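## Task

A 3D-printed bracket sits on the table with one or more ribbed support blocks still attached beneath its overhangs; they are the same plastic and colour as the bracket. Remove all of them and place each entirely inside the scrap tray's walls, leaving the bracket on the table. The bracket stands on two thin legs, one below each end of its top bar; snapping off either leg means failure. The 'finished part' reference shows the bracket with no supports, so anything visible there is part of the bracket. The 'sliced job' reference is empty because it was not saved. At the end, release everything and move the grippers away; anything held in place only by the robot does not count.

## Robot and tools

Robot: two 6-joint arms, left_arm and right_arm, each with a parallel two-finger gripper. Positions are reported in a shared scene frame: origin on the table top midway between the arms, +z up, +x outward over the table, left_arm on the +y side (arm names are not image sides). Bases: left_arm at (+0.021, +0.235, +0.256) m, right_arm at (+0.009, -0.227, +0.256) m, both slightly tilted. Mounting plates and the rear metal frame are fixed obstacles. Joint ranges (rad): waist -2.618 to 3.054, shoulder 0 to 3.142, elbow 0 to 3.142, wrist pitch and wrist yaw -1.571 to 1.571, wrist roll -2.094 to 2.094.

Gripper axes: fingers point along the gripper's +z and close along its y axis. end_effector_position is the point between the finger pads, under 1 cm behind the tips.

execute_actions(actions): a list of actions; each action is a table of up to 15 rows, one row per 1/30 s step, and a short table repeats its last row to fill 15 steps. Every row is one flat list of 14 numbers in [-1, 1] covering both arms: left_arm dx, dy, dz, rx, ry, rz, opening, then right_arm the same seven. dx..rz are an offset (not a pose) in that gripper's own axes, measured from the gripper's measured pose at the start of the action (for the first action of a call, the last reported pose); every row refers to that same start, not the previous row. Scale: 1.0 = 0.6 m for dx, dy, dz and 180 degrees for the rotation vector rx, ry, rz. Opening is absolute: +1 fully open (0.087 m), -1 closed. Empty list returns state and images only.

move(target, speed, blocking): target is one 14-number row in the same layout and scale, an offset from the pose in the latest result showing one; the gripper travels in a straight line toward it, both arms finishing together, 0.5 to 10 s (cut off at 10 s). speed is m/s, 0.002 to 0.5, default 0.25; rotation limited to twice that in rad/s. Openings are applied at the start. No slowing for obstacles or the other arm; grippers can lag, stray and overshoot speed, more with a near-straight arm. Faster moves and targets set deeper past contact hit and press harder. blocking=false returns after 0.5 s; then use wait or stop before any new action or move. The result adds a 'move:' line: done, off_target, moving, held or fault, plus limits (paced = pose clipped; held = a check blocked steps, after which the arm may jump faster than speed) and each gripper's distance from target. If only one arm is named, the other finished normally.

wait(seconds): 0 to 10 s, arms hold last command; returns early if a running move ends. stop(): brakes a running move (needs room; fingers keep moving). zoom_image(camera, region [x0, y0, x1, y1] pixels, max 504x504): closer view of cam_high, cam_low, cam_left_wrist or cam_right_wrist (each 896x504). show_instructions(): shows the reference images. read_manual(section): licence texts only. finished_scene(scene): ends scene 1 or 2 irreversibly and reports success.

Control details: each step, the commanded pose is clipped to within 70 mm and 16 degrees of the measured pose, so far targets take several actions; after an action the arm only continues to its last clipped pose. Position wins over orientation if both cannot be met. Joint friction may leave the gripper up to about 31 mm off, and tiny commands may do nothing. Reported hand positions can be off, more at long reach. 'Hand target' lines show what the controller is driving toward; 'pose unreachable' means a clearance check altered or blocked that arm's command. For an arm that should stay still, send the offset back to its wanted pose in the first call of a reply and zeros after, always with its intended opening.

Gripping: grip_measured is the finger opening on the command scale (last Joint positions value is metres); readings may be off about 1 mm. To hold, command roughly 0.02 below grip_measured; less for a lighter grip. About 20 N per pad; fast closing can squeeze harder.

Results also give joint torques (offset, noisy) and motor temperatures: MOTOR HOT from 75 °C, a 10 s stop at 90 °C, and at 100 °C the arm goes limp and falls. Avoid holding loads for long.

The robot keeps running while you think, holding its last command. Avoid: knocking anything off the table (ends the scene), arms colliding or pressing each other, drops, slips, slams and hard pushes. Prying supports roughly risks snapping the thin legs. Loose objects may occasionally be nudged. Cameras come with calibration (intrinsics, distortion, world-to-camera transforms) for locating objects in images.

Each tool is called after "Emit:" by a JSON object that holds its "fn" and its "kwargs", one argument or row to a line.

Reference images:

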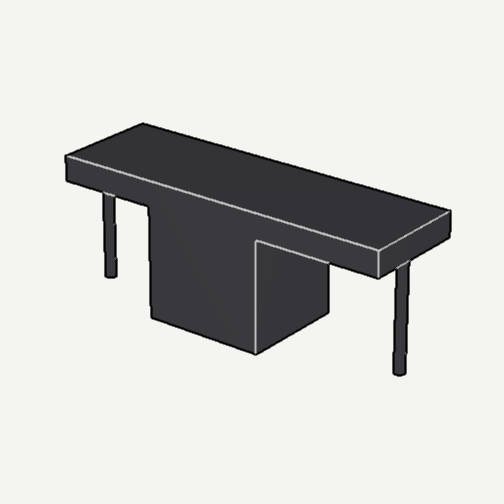

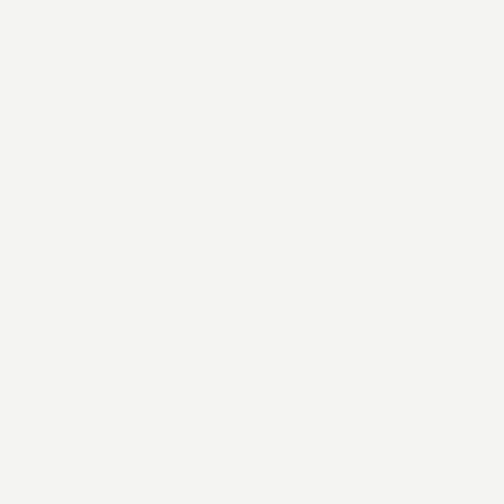

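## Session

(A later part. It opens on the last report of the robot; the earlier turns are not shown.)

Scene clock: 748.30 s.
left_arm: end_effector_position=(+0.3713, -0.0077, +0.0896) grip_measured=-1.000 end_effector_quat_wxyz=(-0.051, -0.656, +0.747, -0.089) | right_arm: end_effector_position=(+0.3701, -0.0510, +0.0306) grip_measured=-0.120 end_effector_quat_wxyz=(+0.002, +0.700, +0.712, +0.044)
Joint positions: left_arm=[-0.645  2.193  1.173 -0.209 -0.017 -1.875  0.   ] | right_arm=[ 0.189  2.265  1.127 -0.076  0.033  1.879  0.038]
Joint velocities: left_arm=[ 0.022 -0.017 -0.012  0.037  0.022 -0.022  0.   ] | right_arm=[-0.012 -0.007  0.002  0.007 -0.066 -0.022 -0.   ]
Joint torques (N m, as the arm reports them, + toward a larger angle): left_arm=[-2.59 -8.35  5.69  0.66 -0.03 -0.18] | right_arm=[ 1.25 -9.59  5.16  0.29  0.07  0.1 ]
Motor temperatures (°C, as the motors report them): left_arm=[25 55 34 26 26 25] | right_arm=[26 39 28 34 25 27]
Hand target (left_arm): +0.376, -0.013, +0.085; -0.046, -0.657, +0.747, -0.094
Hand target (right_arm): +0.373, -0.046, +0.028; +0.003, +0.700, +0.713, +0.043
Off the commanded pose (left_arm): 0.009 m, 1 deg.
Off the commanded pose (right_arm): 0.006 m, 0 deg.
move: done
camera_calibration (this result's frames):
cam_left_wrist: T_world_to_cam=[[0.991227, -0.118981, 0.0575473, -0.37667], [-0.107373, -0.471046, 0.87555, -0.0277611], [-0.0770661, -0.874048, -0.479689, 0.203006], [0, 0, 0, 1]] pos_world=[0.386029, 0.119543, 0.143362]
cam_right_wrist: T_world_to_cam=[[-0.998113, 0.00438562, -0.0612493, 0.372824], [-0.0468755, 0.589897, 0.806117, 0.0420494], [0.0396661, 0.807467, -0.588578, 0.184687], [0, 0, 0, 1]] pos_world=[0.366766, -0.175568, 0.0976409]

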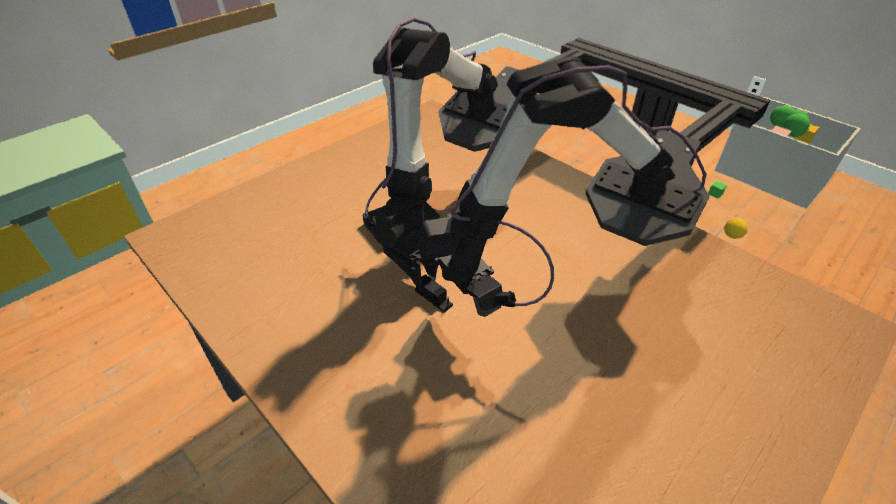

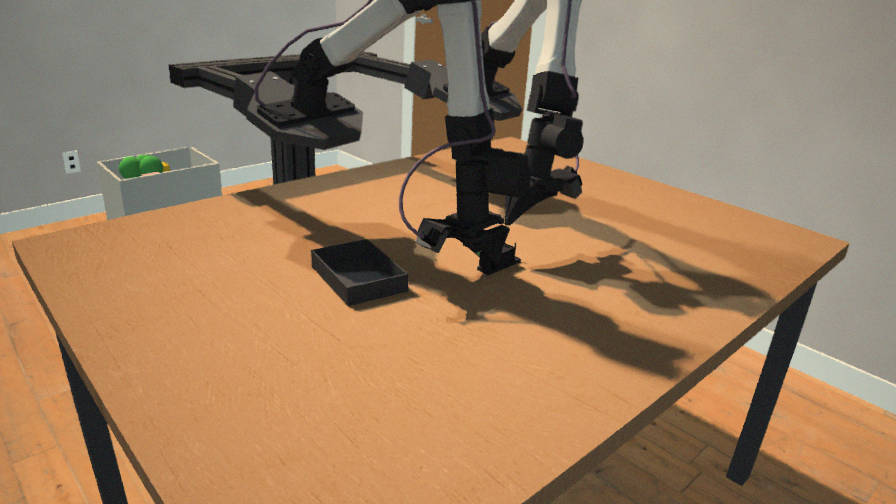

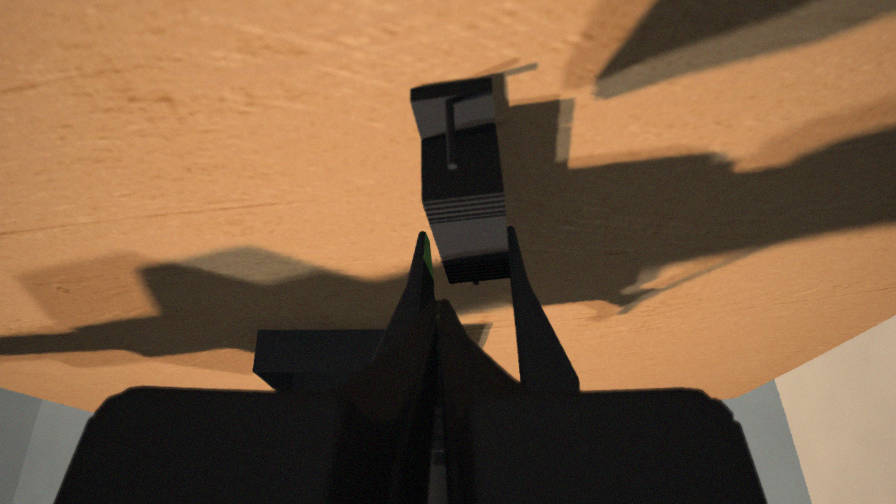

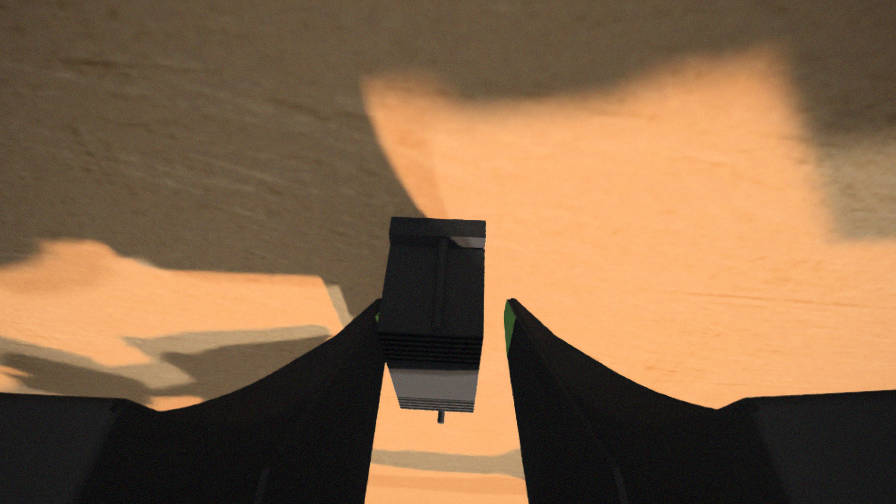

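Emit:
{"fn": "execute_actions", "kwargs": {
  "actions": [
    [[0,0,0,0,0,0,-1,0,0,0,0,0,0,-0.14],[0,0,0,0,0,0,-1,0,0,0,0,0,0,-0.16],[0,0,0,0,0,0,-1,0,0,0,0,0,0,-0.18],[0,0,0,0,0,0,-1,0,0,0,0,0,0,-0.20],[0,0,0,0,0,0,-1,0,0,0,0,0,0,-0.22],[0,0,0,0,0,0,-1,0,0,0,0,0,0,-0.24],[0,0,0,0,0,0,-1,0,0,0,0,0,0,-0.26],[0,0,0,0,0,0,-1,0,0,0,0,0,0,-0.28],[0,0,0,0,0,0,-1,0,0,0,0,0,0,-0.30],[0,0,0,0,0,0,-1,0,0,0,0,0,0,-0.315],[0,0,0,0,0,0,-1,0,0,0,0,0,0,-0.33],[0,0,0,0,0,0,-1,0,0,0,0,0,0,-0.345],[0,0,0,0,0,0,-1,0,0,0,0,0,0,-0.36],[0,0,0,0,0,0,-1,0,0,0,0,0,0,-0.38],[0,0,0,0,0,0,-1,0,0,0,0,0,0,-0.40]]
  ]
}}

Emit:
{"fn": "move", "kwargs": {
  "target": [-0.003,-0.018,0.04,0,0,0,-1, 0,0,0,0,0,0,-0.45],
  "speed": 0.04
}}

Scene clock: 757.67 s.
left_arm: end_effector_position=(+0.3714, -0.0077, +0.0896) grip_measured=-1.000 end_effector_quat_wxyz=(-0.051, -0.657, +0.747, -0.089) | right_arm: end_effector_position=(+0.3701, -0.0510, +0.0306) grip_measured=-0.315 end_effector_quat_wxyz=(+0.002, +0.700, +0.712, +0.044)
Joint positions: left_arm=[-0.645  2.193  1.173 -0.208 -0.017 -1.876  0.   ] | right_arm=[ 0.189  2.265  1.127 -0.076  0.033  1.879  0.03 ]
Joint velocities: left_arm=[-0.017 -0.027  0.002  0.022 -0.066 -0.081  0.   ] | right_arm=[-0.012  0.002 -0.002  0.007  0.007  0.051 -0.   ]
Joint torques (N m, as the arm reports them, + toward a larger angle): left_arm=[ -1.74 -10.03   3.99   0.51   0.06  -0.14] | right_arm=[  0.29 -10.8    2.97   0.4   -0.03   0.04]
Motor temperatures (°C, as the motors report them): left_arm=[25 54 34 26 26 25] | right_arm=[26 40 28 34 25 27]
Hand target (left_arm): +0.371, -0.008, +0.090; -0.051, -0.656, +0.747, -0.089
Hand target (right_arm): +0.370, -0.051, +0.031; +0.002, +0.700, +0.712, +0.044
Off the commanded pose (left_arm): 0.000 m, 0 deg.
Off the commanded pose (right_arm): 0.000 m, 0 deg.
camera_calibration (this result's frames):
cam_left_wrist: T_world_to_cam=[[0.991261, -0.118506, 0.0579412, -0.376841], [-0.107508, -0.471245, 0.875426, -0.0276719], [-0.0764385, -0.874005, -0.479867, 0.202809], [0, 0, 0, 1]] pos_world=[0.386076, 0.119558, 0.143381]
cam_right_wrist: T_world_to_cam=[[-0.998113, 0.00438562, -0.0612493, 0.372824], [-0.0468755, 0.589897, 0.806117, 0.0420494], [0.0396661, 0.807467, -0.588578, 0.184687], [0, 0, 0, 1]] pos_world=[0.366766, -0.175568, 0.0976409]

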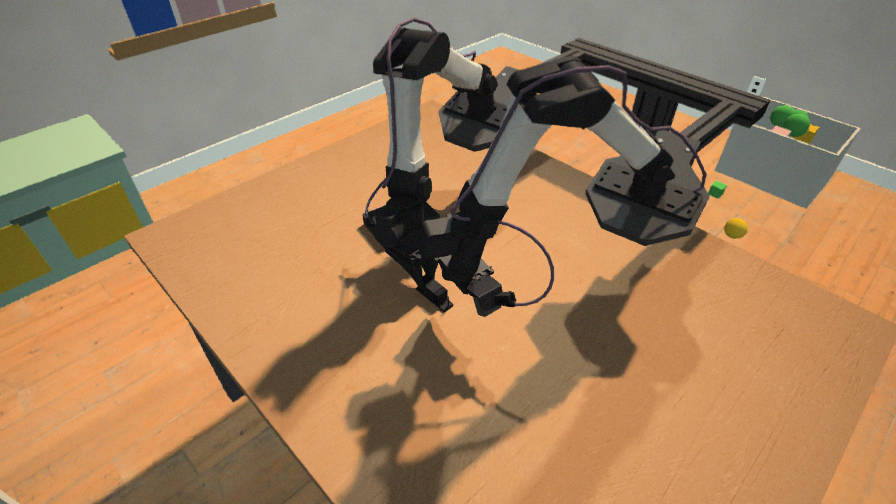

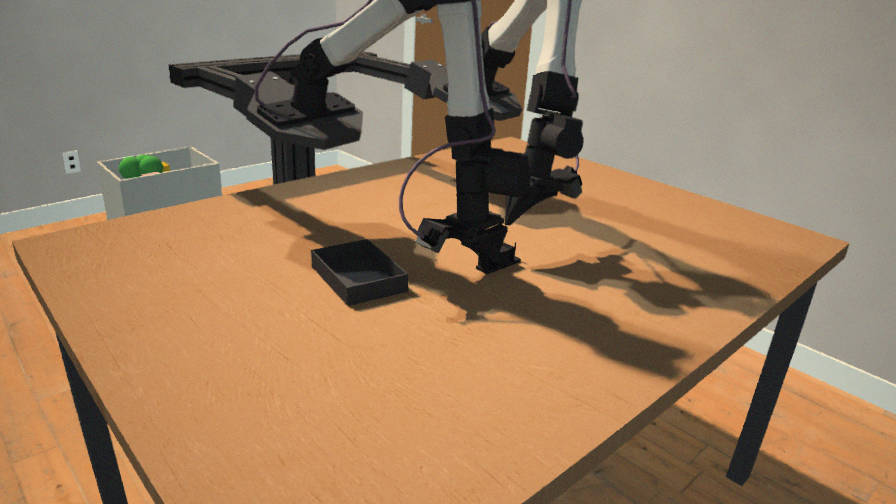

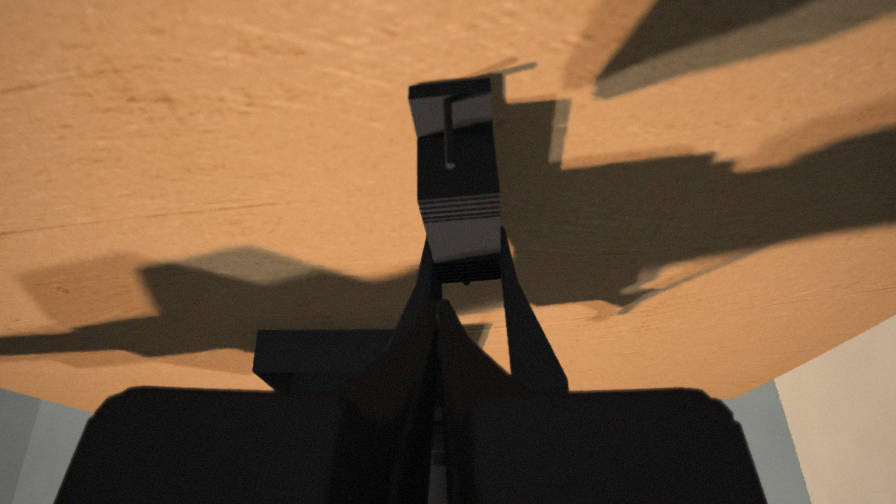

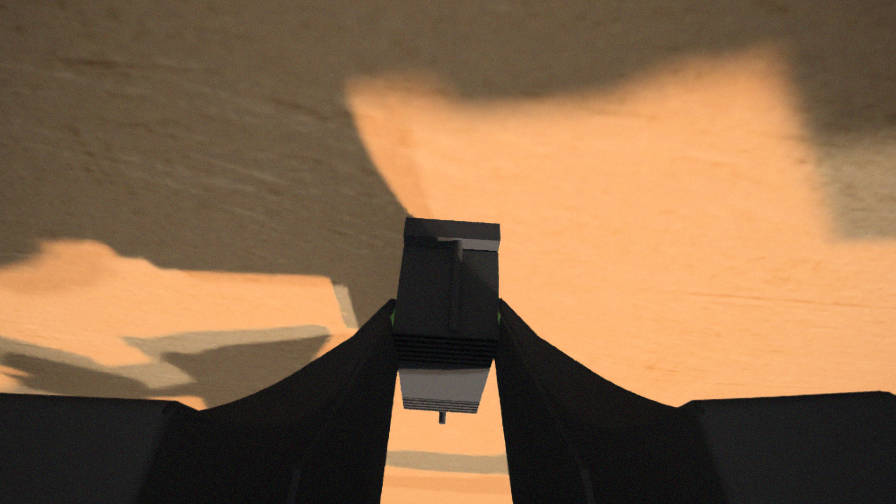

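Scene clock: 758.60 s.
left_arm: end_effector_position=(+0.3758, -0.0132, +0.0732) grip_measured=-1.000 end_effector_quat_wxyz=(-0.053, -0.654, +0.750, -0.085) | right_arm: end_effector_position=(+0.3701, -0.0510, +0.0306) grip_measured=-0.315 end_effector_quat_wxyz=(+0.002, +0.700, +0.712, +0.044)
Joint positions: left_arm=[-0.645  2.264  1.23  -0.204 -0.017 -1.869  0.   ] | right_arm=[ 0.189  2.265  1.127 -0.076  0.033  1.879  0.03 ]
Joint velocities: left_arm=[ 0.017 -0.007 -0.002 -0.037  0.022 -0.022  0.   ] | right_arm=[-0.002  0.007  0.007 -0.022 -0.007 -0.022 -0.001]
Joint torques (N m, as the arm reports them, + toward a larger angle): left_arm=[-0.48 -8.41  5.68  0.64  0.14 -0.11] | right_arm=[  0.3  -10.77   2.88   0.4   -0.01   0.01]
Motor temperatures (°C, as the motors report them): left_arm=[25 54 34 26 26 25] | right_arm=[26 40 28 34 25 27]
Hand target (left_arm): +0.383, -0.012, +0.067; -0.051, -0.657, +0.747, -0.089
Hand target (right_arm): +0.370, -0.051, +0.031; +0.002, +0.700, +0.712, +0.044
Off the commanded pose (left_arm): 0.010 m, 1 deg.
Off the commanded pose (right_arm): 0.000 m, 0 deg.
move: done
camera_calibration (this result's frames):
cam_left_wrist: T_world_to_cam=[[0.990718, -0.126453, 0.0498792, -0.380152], [-0.104548, -0.474296, 0.874136, -0.0164677], [-0.0868792, -0.871236, -0.483114, 0.194619], [0, 0, 0, 1]] pos_world=[0.39181, 0.113677, 0.12738]
cam_right_wrist: T_world_to_cam=[[-0.998113, 0.00438562, -0.0612493, 0.372824], [-0.0468755, 0.589897, 0.806117, 0.0420494], [0.0396661, 0.807467, -0.588578, 0.184687], [0, 0, 0, 1]] pos_world=[0.366766, -0.175568, 0.0976409]

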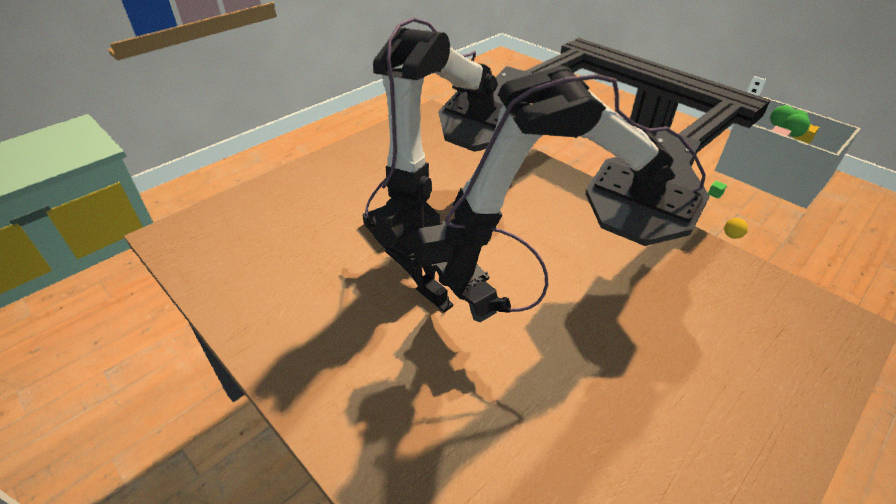

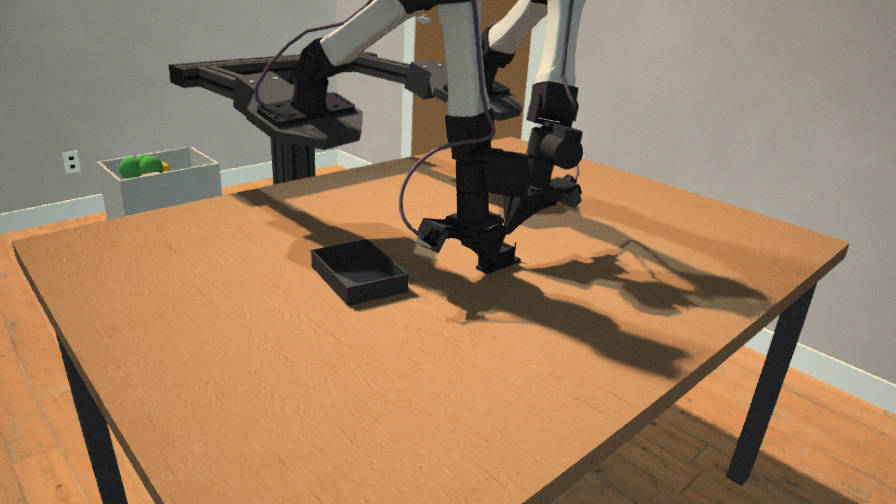

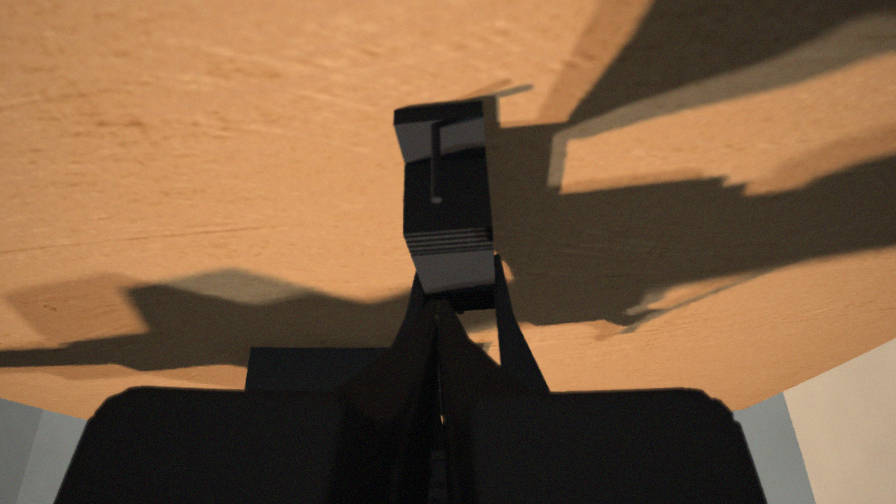

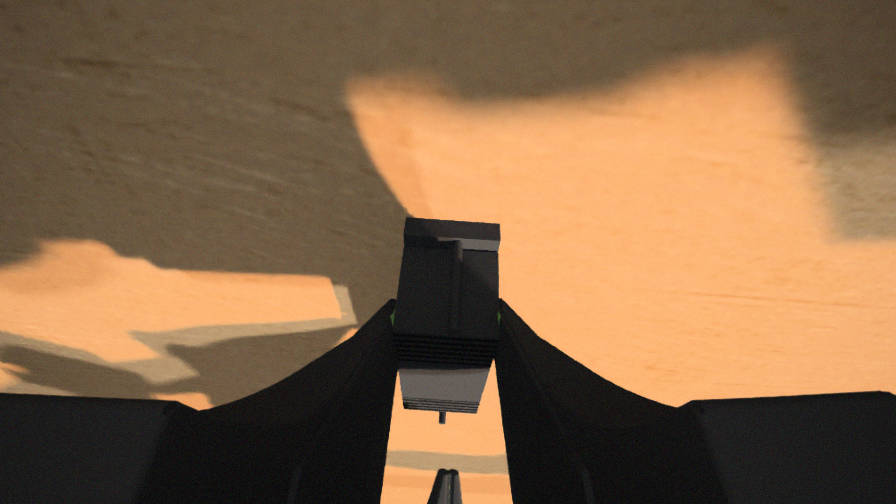

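Emit:
{"fn": "move", "kwargs": {
  "target": [0.018,-0.01,0.062,0,0,0,-1, 0,0,0,0,0,0,-0.45],
  "speed": 0.03
}}

Scene clock: 783.67 s.
left_arm: end_effector_position=(+0.3785, -0.0231, +0.0500) grip_measured=-1.000 end_effector_quat_wxyz=(-0.057, -0.655, +0.750, -0.080) | right_arm: end_effector_position=(+0.3705, -0.0517, +0.0304) grip_measured=-0.315 end_effector_quat_wxyz=(+0.004, +0.701, +0.712, +0.043)
Joint positions: left_arm=[-0.652  2.36   1.304 -0.195 -0.017 -1.879  0.   ] | right_arm=[ 0.189  2.265  1.127 -0.076  0.038  1.88   0.03 ]
Joint velocities: left_arm=[ 0.007  0.012  0.007 -0.022 -0.066 -0.007  0.   ] | right_arm=[-0.002 -0.017 -0.022  0.037 -0.095 -0.037  0.001]
Joint torques (N m, as the arm reports them, + toward a larger angle): left_arm=[-3.2  -7.62  5.91  0.7   0.   -0.25] | right_arm=[  0.23 -10.67   2.91   0.4   -0.08   0.01]
Motor temperatures (°C, as the motors report them): left_arm=[25 53 35 26 26 25] | right_arm=[26 43 28 33 25 27]
Hand target (left_arm): +0.380, -0.031, +0.040; -0.053, -0.654, +0.750, -0.085
Hand target (right_arm): +0.370, -0.051, +0.031; +0.002, +0.700, +0.712, +0.044
Off the commanded pose (left_arm): 0.014 m, 1 deg.
Off the commanded pose (right_arm): 0.001 m, 0 deg.
move: off_target (left_arm)
camera_calibration (this result's frames):
cam_left_wrist: T_world_to_cam=[[0.991229, -0.126964, 0.0366677, -0.382512], [-0.0934123, -0.476872, 0.873995, -0.00488329], [-0.0934802, -0.869755, -0.48455, 0.177706], [0, 0, 0, 1]] pos_world=[0.395313, 0.103667, 0.104401]
cam_right_wrist: T_world_to_cam=[[-0.998019, 0.00562895, -0.0626545, 0.373204], [-0.0470984, 0.593388, 0.803537, 0.043013], [0.0417015, 0.804897, -0.591948, 0.184374], [0, 0, 0, 1]] pos_world=[0.366802, -0.176026, 0.0979603]

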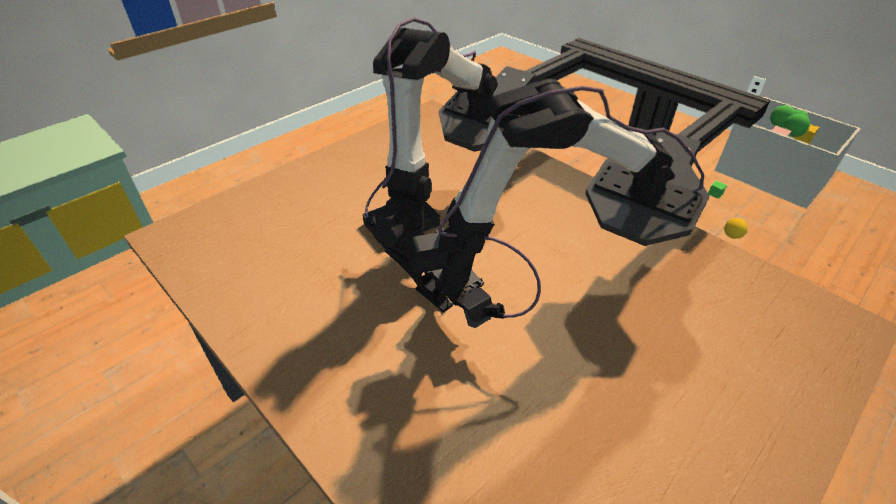

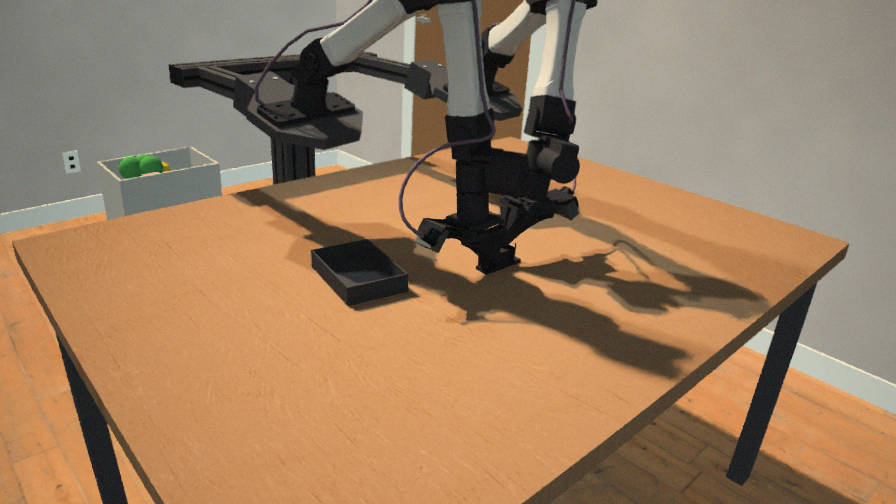

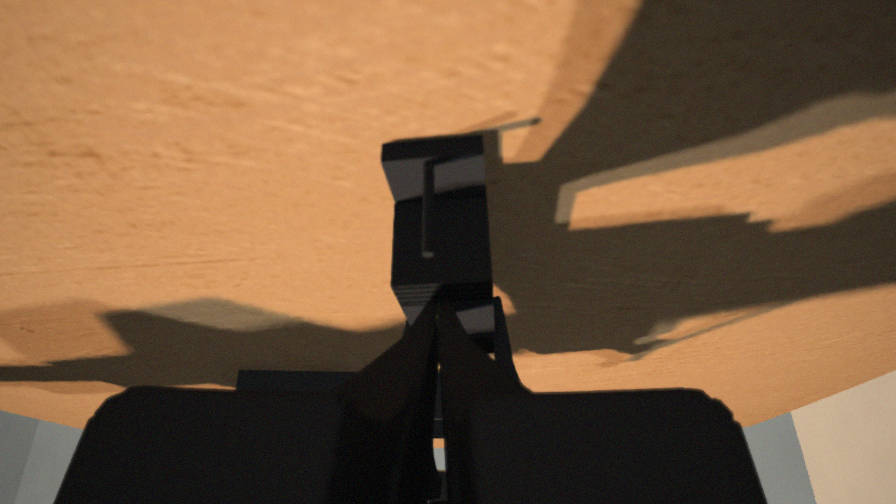

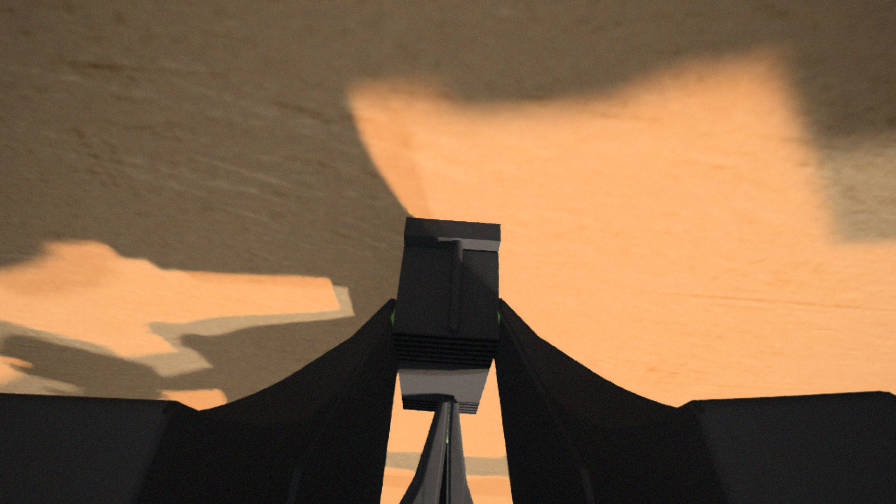

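Emit:
{"fn": "zoom_image", "kwargs": {
  "camera": "cam_low",
  "region": [420, 100, 620, 290]
}}

Emit:
{"fn": "zoom_image", "kwargs": {
  "camera": "cam_high",
  "region": [350, 170, 550, 340]
}}

Region (420, 100, 620, 290) of cam_low's 896x504 image, scaled by 2.520, with more detail than that image has; it fills the top 479 rows of this view, and the rest is white.

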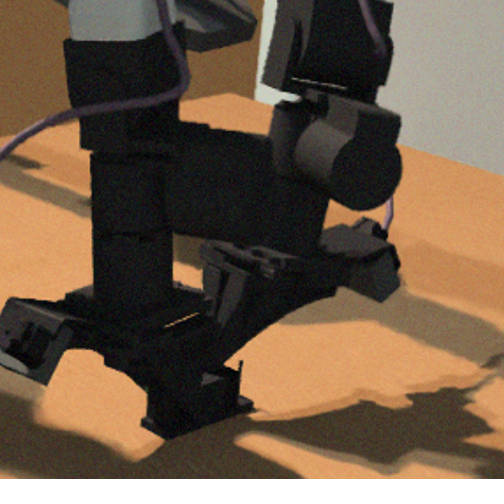

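Region (350, 170, 550, 340) of cam_high's 896x504 image, scaled by 2.520, with more detail than that image has; it fills the top 428 rows of this view, and the rest is white.

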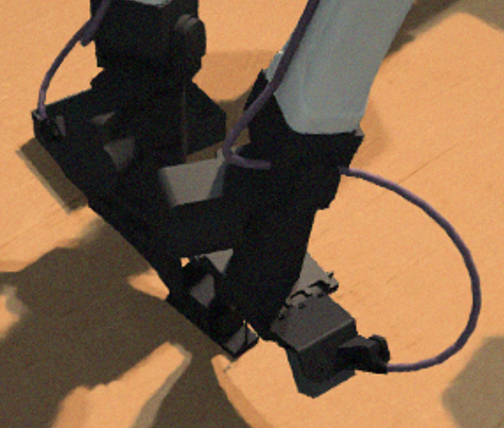

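Emit:
{"fn": "execute_actions", "kwargs": {
  "actions": [
    [[0.01,0,0.022,0,0,0,-1,0,0,0,0,0,0,-0.45],[0.01,0,0.026,0,0,0,-1,0,0,0,0,0,0,-0.45],[0.01,0,0.03,0,0,0,-1,0,0,0,0,0,0,-0.45],[0.01,0,0.034,0,0,0,-1,0,0,0,0,0,0,-0.45],[0.01,0,0.038,0,0,0,-1,0,0,0,0,0,0,-0.45],[0.01,0,0.042,0,0,0,-1,0,0,0,0,0,0,-0.45],[0.01,0,0.046,0,0,0,-1,0,0,0,0,0,0,-0.45],[0.01,0,0.05,0,0,0,-1,0,0,0,0,0,0,-0.45],[0.01,0,0.054,0,0,0,-1,0,0,0,0,0,0,-0.45],[0.01,0,0.058,0,0,0,-1,0,0,0,0,0,0,-0.45],[0.01,0,0.062,0,0,0,-1,0,0,0,0,0,0,-0.45],[0.01,0,0.066,0,0,0,-1,0,0,0,0,0,0,-0.45],[0.01,0,0.07,0,0,0,-1,0,0,0,0,0,0,-0.45]],
    [[0.01,0,0.07,0,0,0,-1,0.001,0,-0.002,0,0,0,-0.45],[0.01,0,0.07,0,0,0,-1,0.001,0,-0.004,0,0,0,-0.45],[0.01,0,0.07,0,0,0,-1,0.002,0,-0.006,0,0,0,-0.45],[0.01,0,0.07,0,0,0,-1,0.002,0,-0.008,0,0,0,-0.45],[0.01,0,0.07,0,0,0,-1,0.003,0,-0.010,0,0,0,-0.45],[0.01,0,0.07,0,0,0,-1,0.003,0,-0.012,0,0,0,-0.45],[0.01,0,0.07,0,0,0,-1,0.004,0,-0.014,0,0,0,-0.45],[0.01,0,0.07,0,0,0,-1,0.004,0,-0.016,0,0,0,-0.45],[0.01,0,0.07,0,0,0,-1,0.005,0,-0.018,0,0,0,-0.45],[0.01,0,0.07,0,0,0,-1,0.005,0,-0.020,0,0,0,-0.45],[0.01,0,0.07,0,0,0,-1,0.005,0,-0.022,0,0,0,-0.45],[0.01,0,0.07,0,0,0,-1,0.005,0,-0.024,0,0,0,-0.45],[0.01,0,0.07,0,0,0,-1,0.005,0,-0.026,0,0,0,-0.45],[0.01,0,0.07,0,0,0,-1,0.005,0,-0.028,0,0,0,-0.45],[0.01,0,0.07,0,0,0,-1,0.005,0,-0.030,0,0,0,-0.45]],
    [[0.01,0,0.07,0,0,0,-1,0.005,0,-0.031,0,0,0,-0.45],[0.01,0,0.07,0,0,0,-1,0.005,0,-0.032,0,0,0,-0.45],[0.01,0,0.07,0,0,0,-1,0.005,0,-0.033,0,0,0,-0.45],[0.01,0,0.07,0,0,0,-1,0.005,0,-0.034,0,0,0,-0.45],[0.01,0,0.07,0,0,0,-1,0.005,0,-0.035,0,0,0,-0.45],[0.01,0,0.07,0,0,0,-1,0.005,0,-0.036,0,0,0,-0.45],[0.01,0,0.07,0,0,0,-1,0.005,0,-0.037,0,0,0,-0.45],[0.01,0,0.07,0,0,0,-1,0.005,0,-0.038,0,0,0,-0.45],[0.01,0,0.07,0,0,0,-1,0.005,0,-0.039,0,0,0,-0.45],[0.01,0,0.07,0,0,0,-1,0.005,0,-0.040,0,0,0,-0.45]]
  ]
}}

Scene clock: 819.50 s.
left_arm: end_effector_position=(+0.3939, -0.0607, +0.0537) grip_measured=-1.000 end_effector_quat_wxyz=(-0.115, -0.643, +0.748, -0.117) | right_arm: end_effector_position=(+0.3859, -0.0906, +0.0437) grip_measured=-0.314 end_effector_quat_wxyz=(+0.076, +0.722, +0.688, -0.003)
Joint positions: left_arm=[-0.66   2.442  1.458 -0.245  0.119 -1.877  0.   ] | right_arm=[ 0.164  2.204  1.127 -0.153  0.201  1.915  0.03 ]
Joint velocities: left_arm=[-0.017 -0.007 -0.007 -0.081 -0.007  0.066  0.   ] | right_arm=[-0.012 -0.002 -0.027 -0.022 -0.081  0.051 -0.   ]
Joint torques (N m, as the arm reports them, + toward a larger angle): left_arm=[-3.18 -4.61  4.89  1.06 -0.62 -0.32] | right_arm=[  2.27 -13.88   0.88   0.31  -0.93  -0.05]
Motor temperatures (°C, as the motors report them): left_arm=[26 51 35 27 25 25] | right_arm=[26 46 27 32 25 27]
Hand target (left_arm): +0.382, -0.056, +0.015; -0.092, -0.650, +0.749, -0.094
Hand target (right_arm): +0.378, -0.068, +0.057; +0.040, +0.714, +0.699, +0.023
Off the commanded pose (left_arm): 0.044 m, 4 deg.
Off the commanded pose (right_arm): 0.028 m, 5 deg.
camera_calibration (this result's frames):
cam_left_wrist: T_world_to_cam=[[0.989608, -0.142553, 0.0188207, -0.402046], [-0.068762, -0.354218, 0.932632, -0.0300075], [-0.126283, -0.924234, -0.360339, 0.151158], [0, 0, 0, 1]] pos_world=[0.414893, 0.0717631, 0.0900207]
cam_right_wrist: T_world_to_cam=[[-0.99261, 0.0615622, -0.104569, 0.394455], [-0.0285765, 0.718921, 0.694504, 0.0651407], [0.117932, 0.69236, -0.711849, 0.188474], [0, 0, 0, 1]] pos_world=[0.371175, -0.201607, 0.130173]

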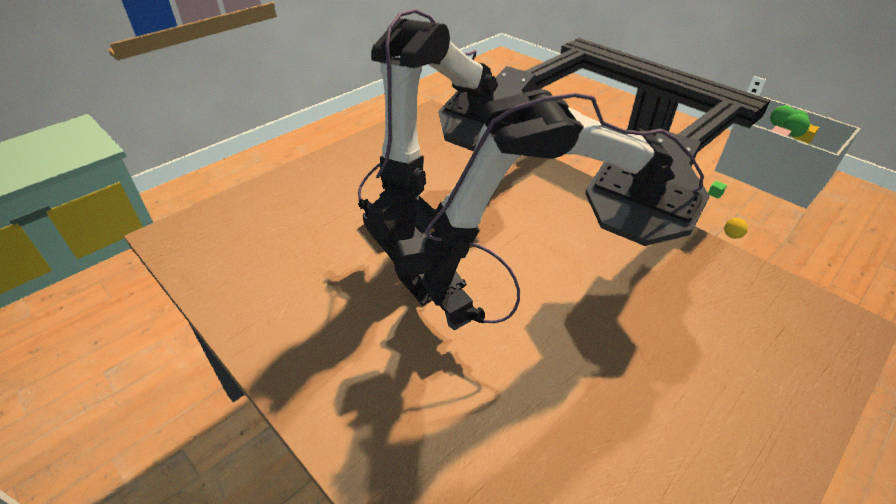

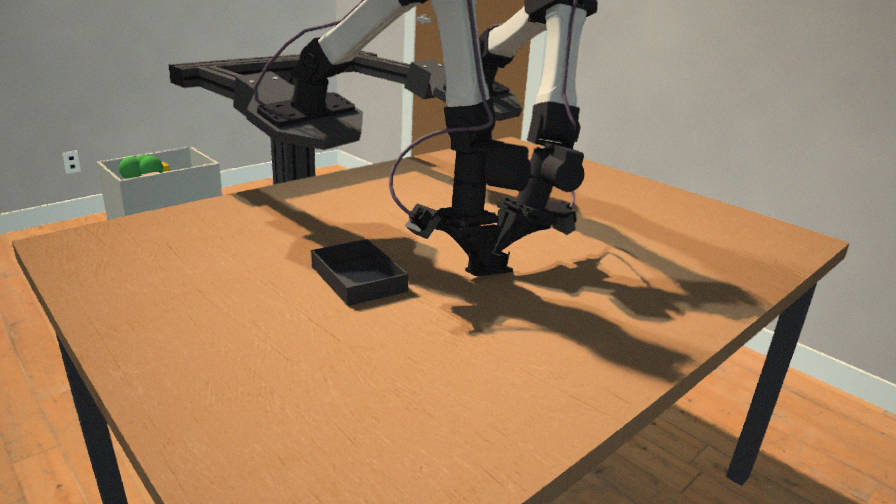

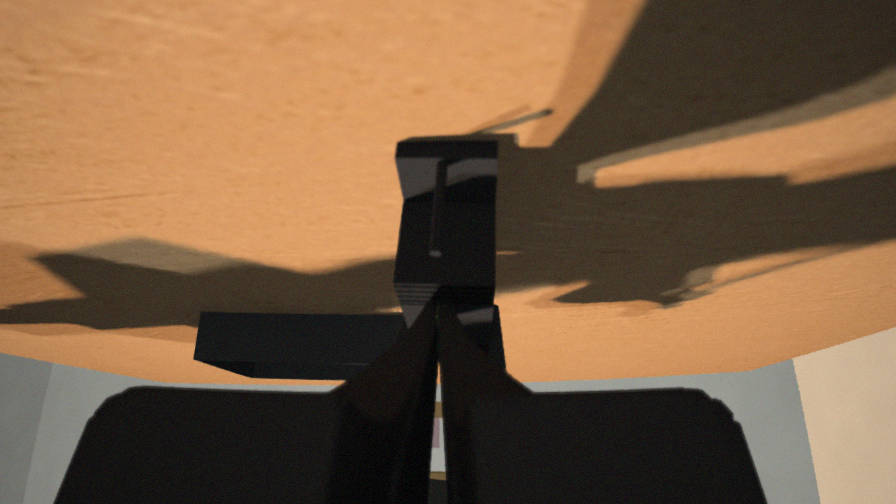

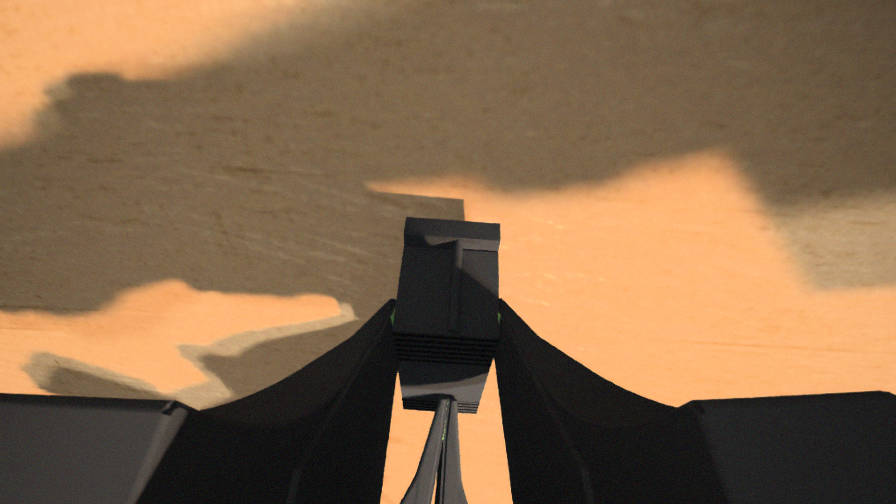

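Emit:
{"fn": "move", "kwargs": {
  "target": [-0.03,0,-0.12,0,0,0,0.2, 0.009,-0.004,0.036,0.0308,-0.0364,-0.0189,-0.33],
  "speed": 0.06
}}

Scene clock: 883.07 s.
left_arm: end_effector_position=(+0.4110, -0.0306, +0.1199) grip_measured=+0.200 end_effector_quat_wxyz=(-0.105, -0.641, +0.748, -0.135) | right_arm: end_effector_position=(+0.3947, -0.0879, +0.0306) grip_measured=-0.320 end_effector_quat_wxyz=(+0.083, +0.710, +0.697, -0.060)
Joint positions: left_arm=[-0.608  2.221  1.371 -0.346  0.136 -1.823  0.052] | right_arm=[ 0.19   2.306  1.316 -0.342  0.271  1.925  0.03 ]
Joint velocities: left_arm=[-0.007 -0.002 -0.017 -0.037 -0.007 -0.11   0.   ] | right_arm=[ 0.002  0.007  0.012 -0.007 -0.051  0.037  0.   ]
Joint torques (N m, as the arm reports them, + toward a larger angle): left_arm=[ -0.66 -11.68   2.45   0.42   0.21  -0.1 ] | right_arm=[ 1.47 -9.13  5.05 -0.14  0.34  0.01]
Motor temperatures (°C, as the motors report them): left_arm=[26 45 34 28 26 25] | right_arm=[26 58 26 31 26 27]
Hand target (left_arm): +0.400, -0.021, +0.116; -0.114, -0.643, +0.748, -0.117
Hand target (right_arm): +0.386, -0.088, +0.022; +0.082, +0.702, +0.703, -0.079
Off the commanded pose (left_arm): 0.017 m, 2 deg.
Off the commanded pose (right_arm): 0.013 m, 3 deg.
move: off_target (left_arm, right_arm)
camera_calibration (this result's frames):
cam_left_wrist: T_world_to_cam=[[0.988501, -0.139703, 0.0578681, -0.420065], [-0.10278, -0.340035, 0.934779, -0.0657749], [-0.110914, -0.929978, -0.350484, 0.1973], [0, 0, 0, 1]] pos_world=[0.430358, 0.102434, 0.154944]
cam_right_wrist: T_world_to_cam=[[-0.998798, 0.0340859, -0.0352192, 0.399619], [0.00442873, 0.778399, 0.627754, 0.0667602], [0.0488122, 0.626844, -0.777614, 0.199743], [0, 0, 0, 1]] pos_world=[0.389094, -0.190795, 0.127489]

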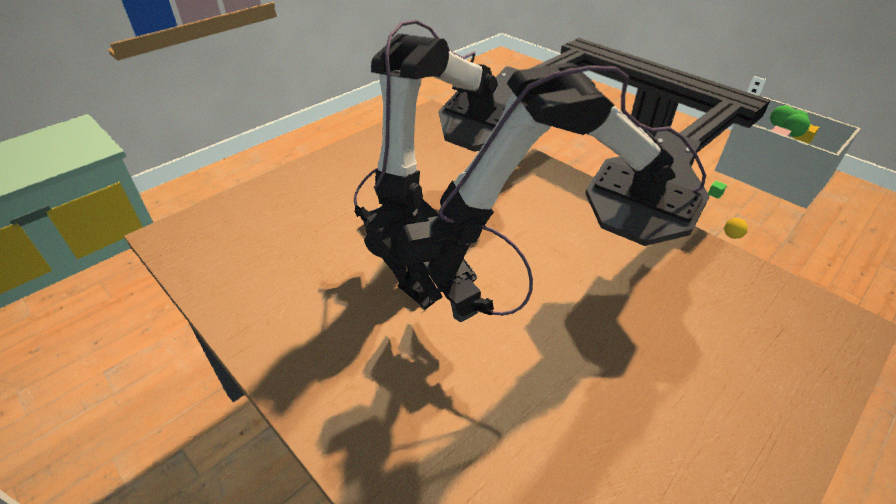

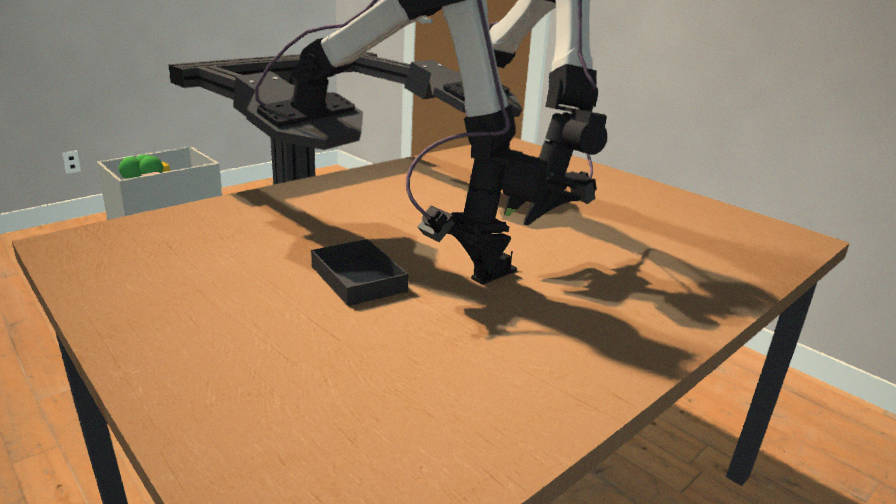

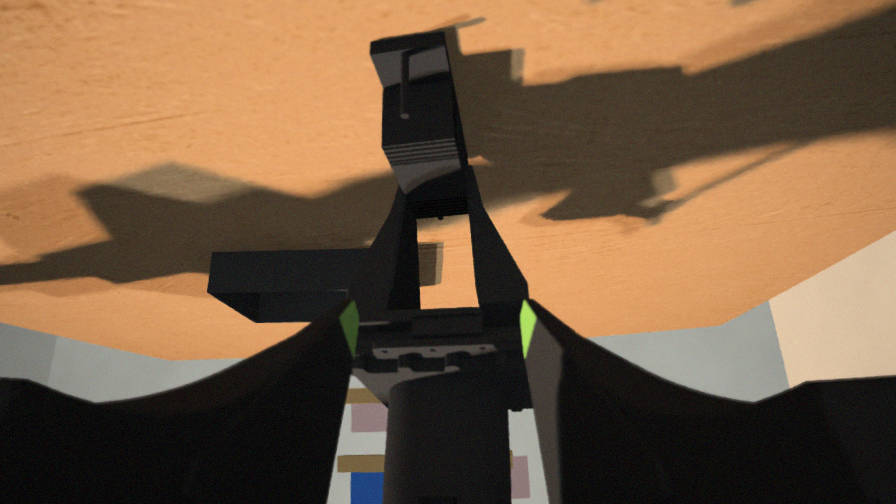

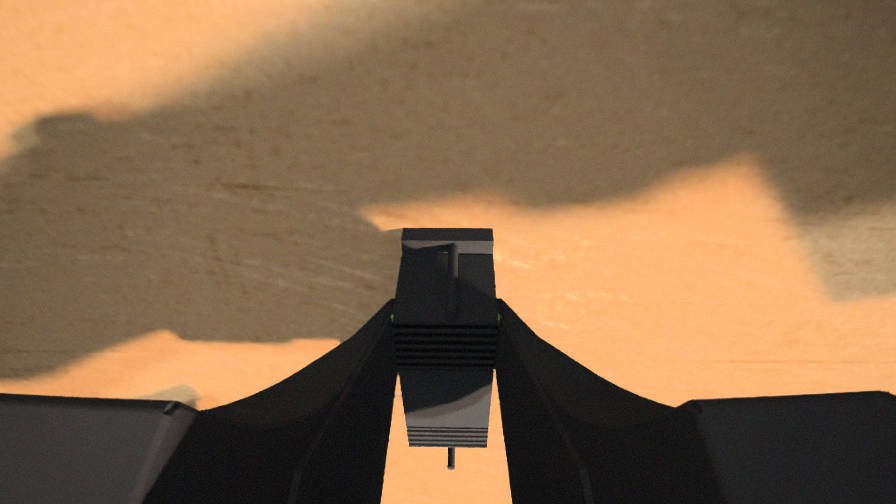

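Emit:
{"fn": "move", "kwargs": {
  "target": [-0.0623,0.0468,-0.3155,0.1904,0.2867,0.1472,0.2, -0.011,0,0,0,-0.0127,0,-0.26],
  "speed": 0.3
}}

Scene clock: 900.00 s.
left_arm: end_effector_position=(+0.3899, +0.0706, +0.2843) grip_measured=+0.200 end_effector_quat_wxyz=(-0.200, -0.341, +0.685, -0.612) | right_arm: end_effector_position=(+0.3940, -0.0943, +0.0305) grip_measured=-0.260 end_effector_quat_wxyz=(+0.095, +0.707, +0.697, -0.071)
Joint positions: left_arm=[-0.149  1.949  0.953  0.145  1.316 -1.227  0.052] | right_arm=[ 0.19   2.306  1.316 -0.353  0.303  1.925  0.032]
Joint velocities: left_arm=[-0.007  0.017  0.007 -0.066  0.037 -0.022 -0.001] | right_arm=[-0.007 -0.007 -0.002  0.007 -0.037 -0.037 -0.   ]
Joint torques (N m, as the arm reports them, + toward a larger angle): left_arm=[ 0.72 -9.36  3.25  1.05  0.64 -0.05] | right_arm=[  0.47 -11.67   3.87   0.     0.25   0.1 ]
Motor temperatures (°C, as the motors report them): left_arm=[26 51 33 27 26 25] | right_arm=[26 54 27 30 26 27]
Hand target (left_arm): +0.388, +0.074, +0.283; -0.198, -0.343, +0.683, -0.614
Hand target (right_arm): +0.395, -0.094, +0.032; +0.097, +0.708, +0.695, -0.074
Off the commanded pose (left_arm): 0.004 m, 1 deg.
Off the commanded pose (right_arm): 0.002 m, 0 deg.
move: done
camera_calibration (this result's frames):
cam_left_wrist: T_world_to_cam=[[0.716469, -0.0238449, 0.697212, -0.478416], [-0.545457, 0.603913, 0.581176, 0.0193162], [-0.434913, -0.796693, 0.419679, 0.24461], [0, 0, 0, 1]] pos_world=[0.45969, 0.171806, 0.219673]
cam_right_wrist: T_world_to_cam=[[-0.998862, 0.0307273, -0.0364841, 0.398879], [0.00264794, 0.799412, 0.600777, 0.0753285], [0.0476261, 0.599996, -0.798584, 0.202257], [0, 0, 0, 1]] pos_world=[0.388593, -0.193829, 0.130816]

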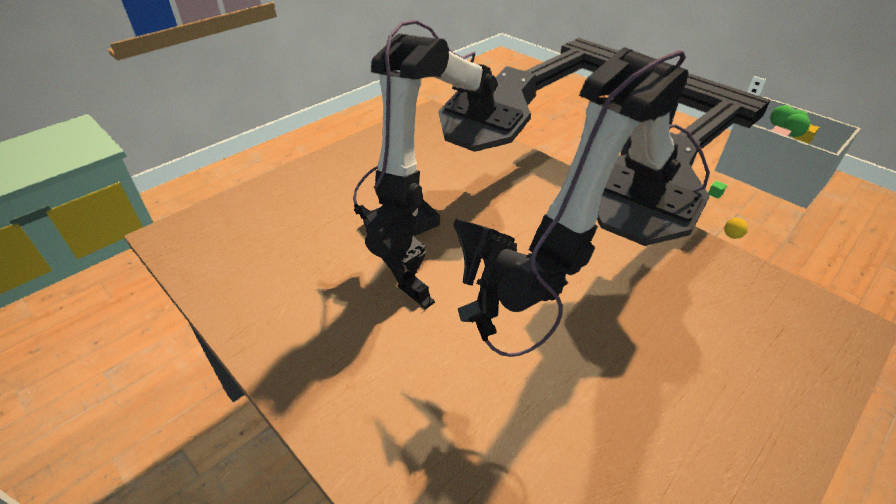

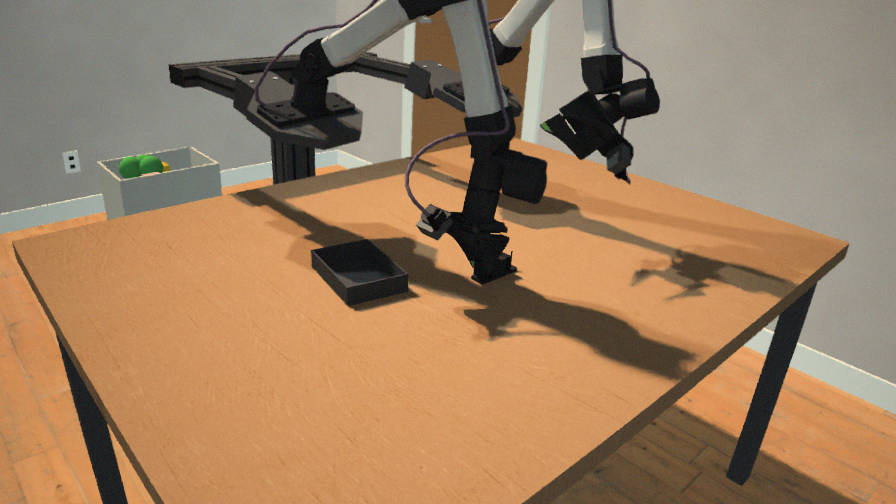

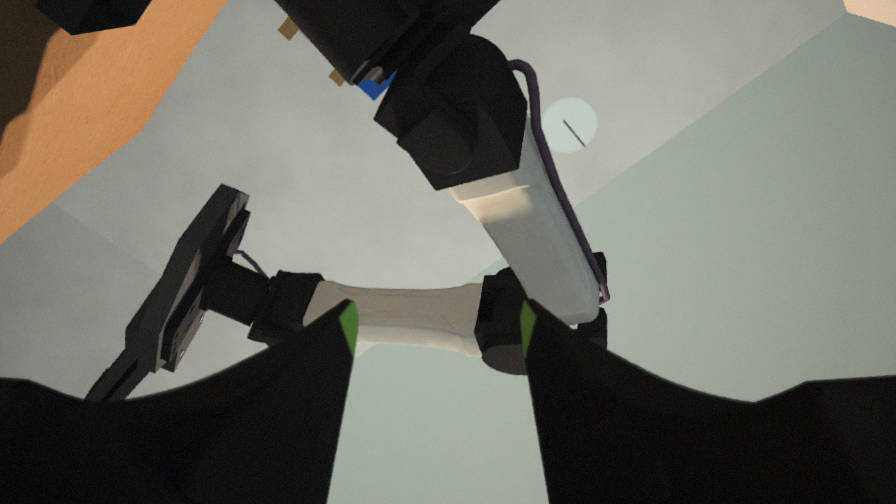

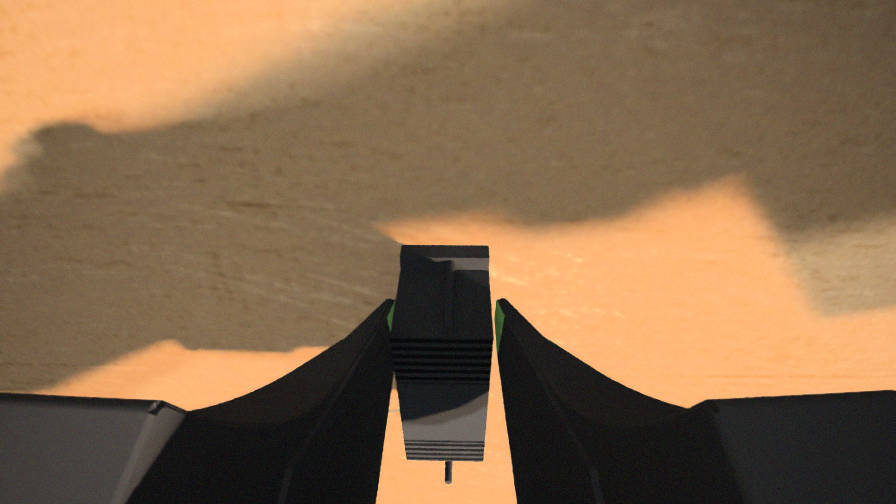

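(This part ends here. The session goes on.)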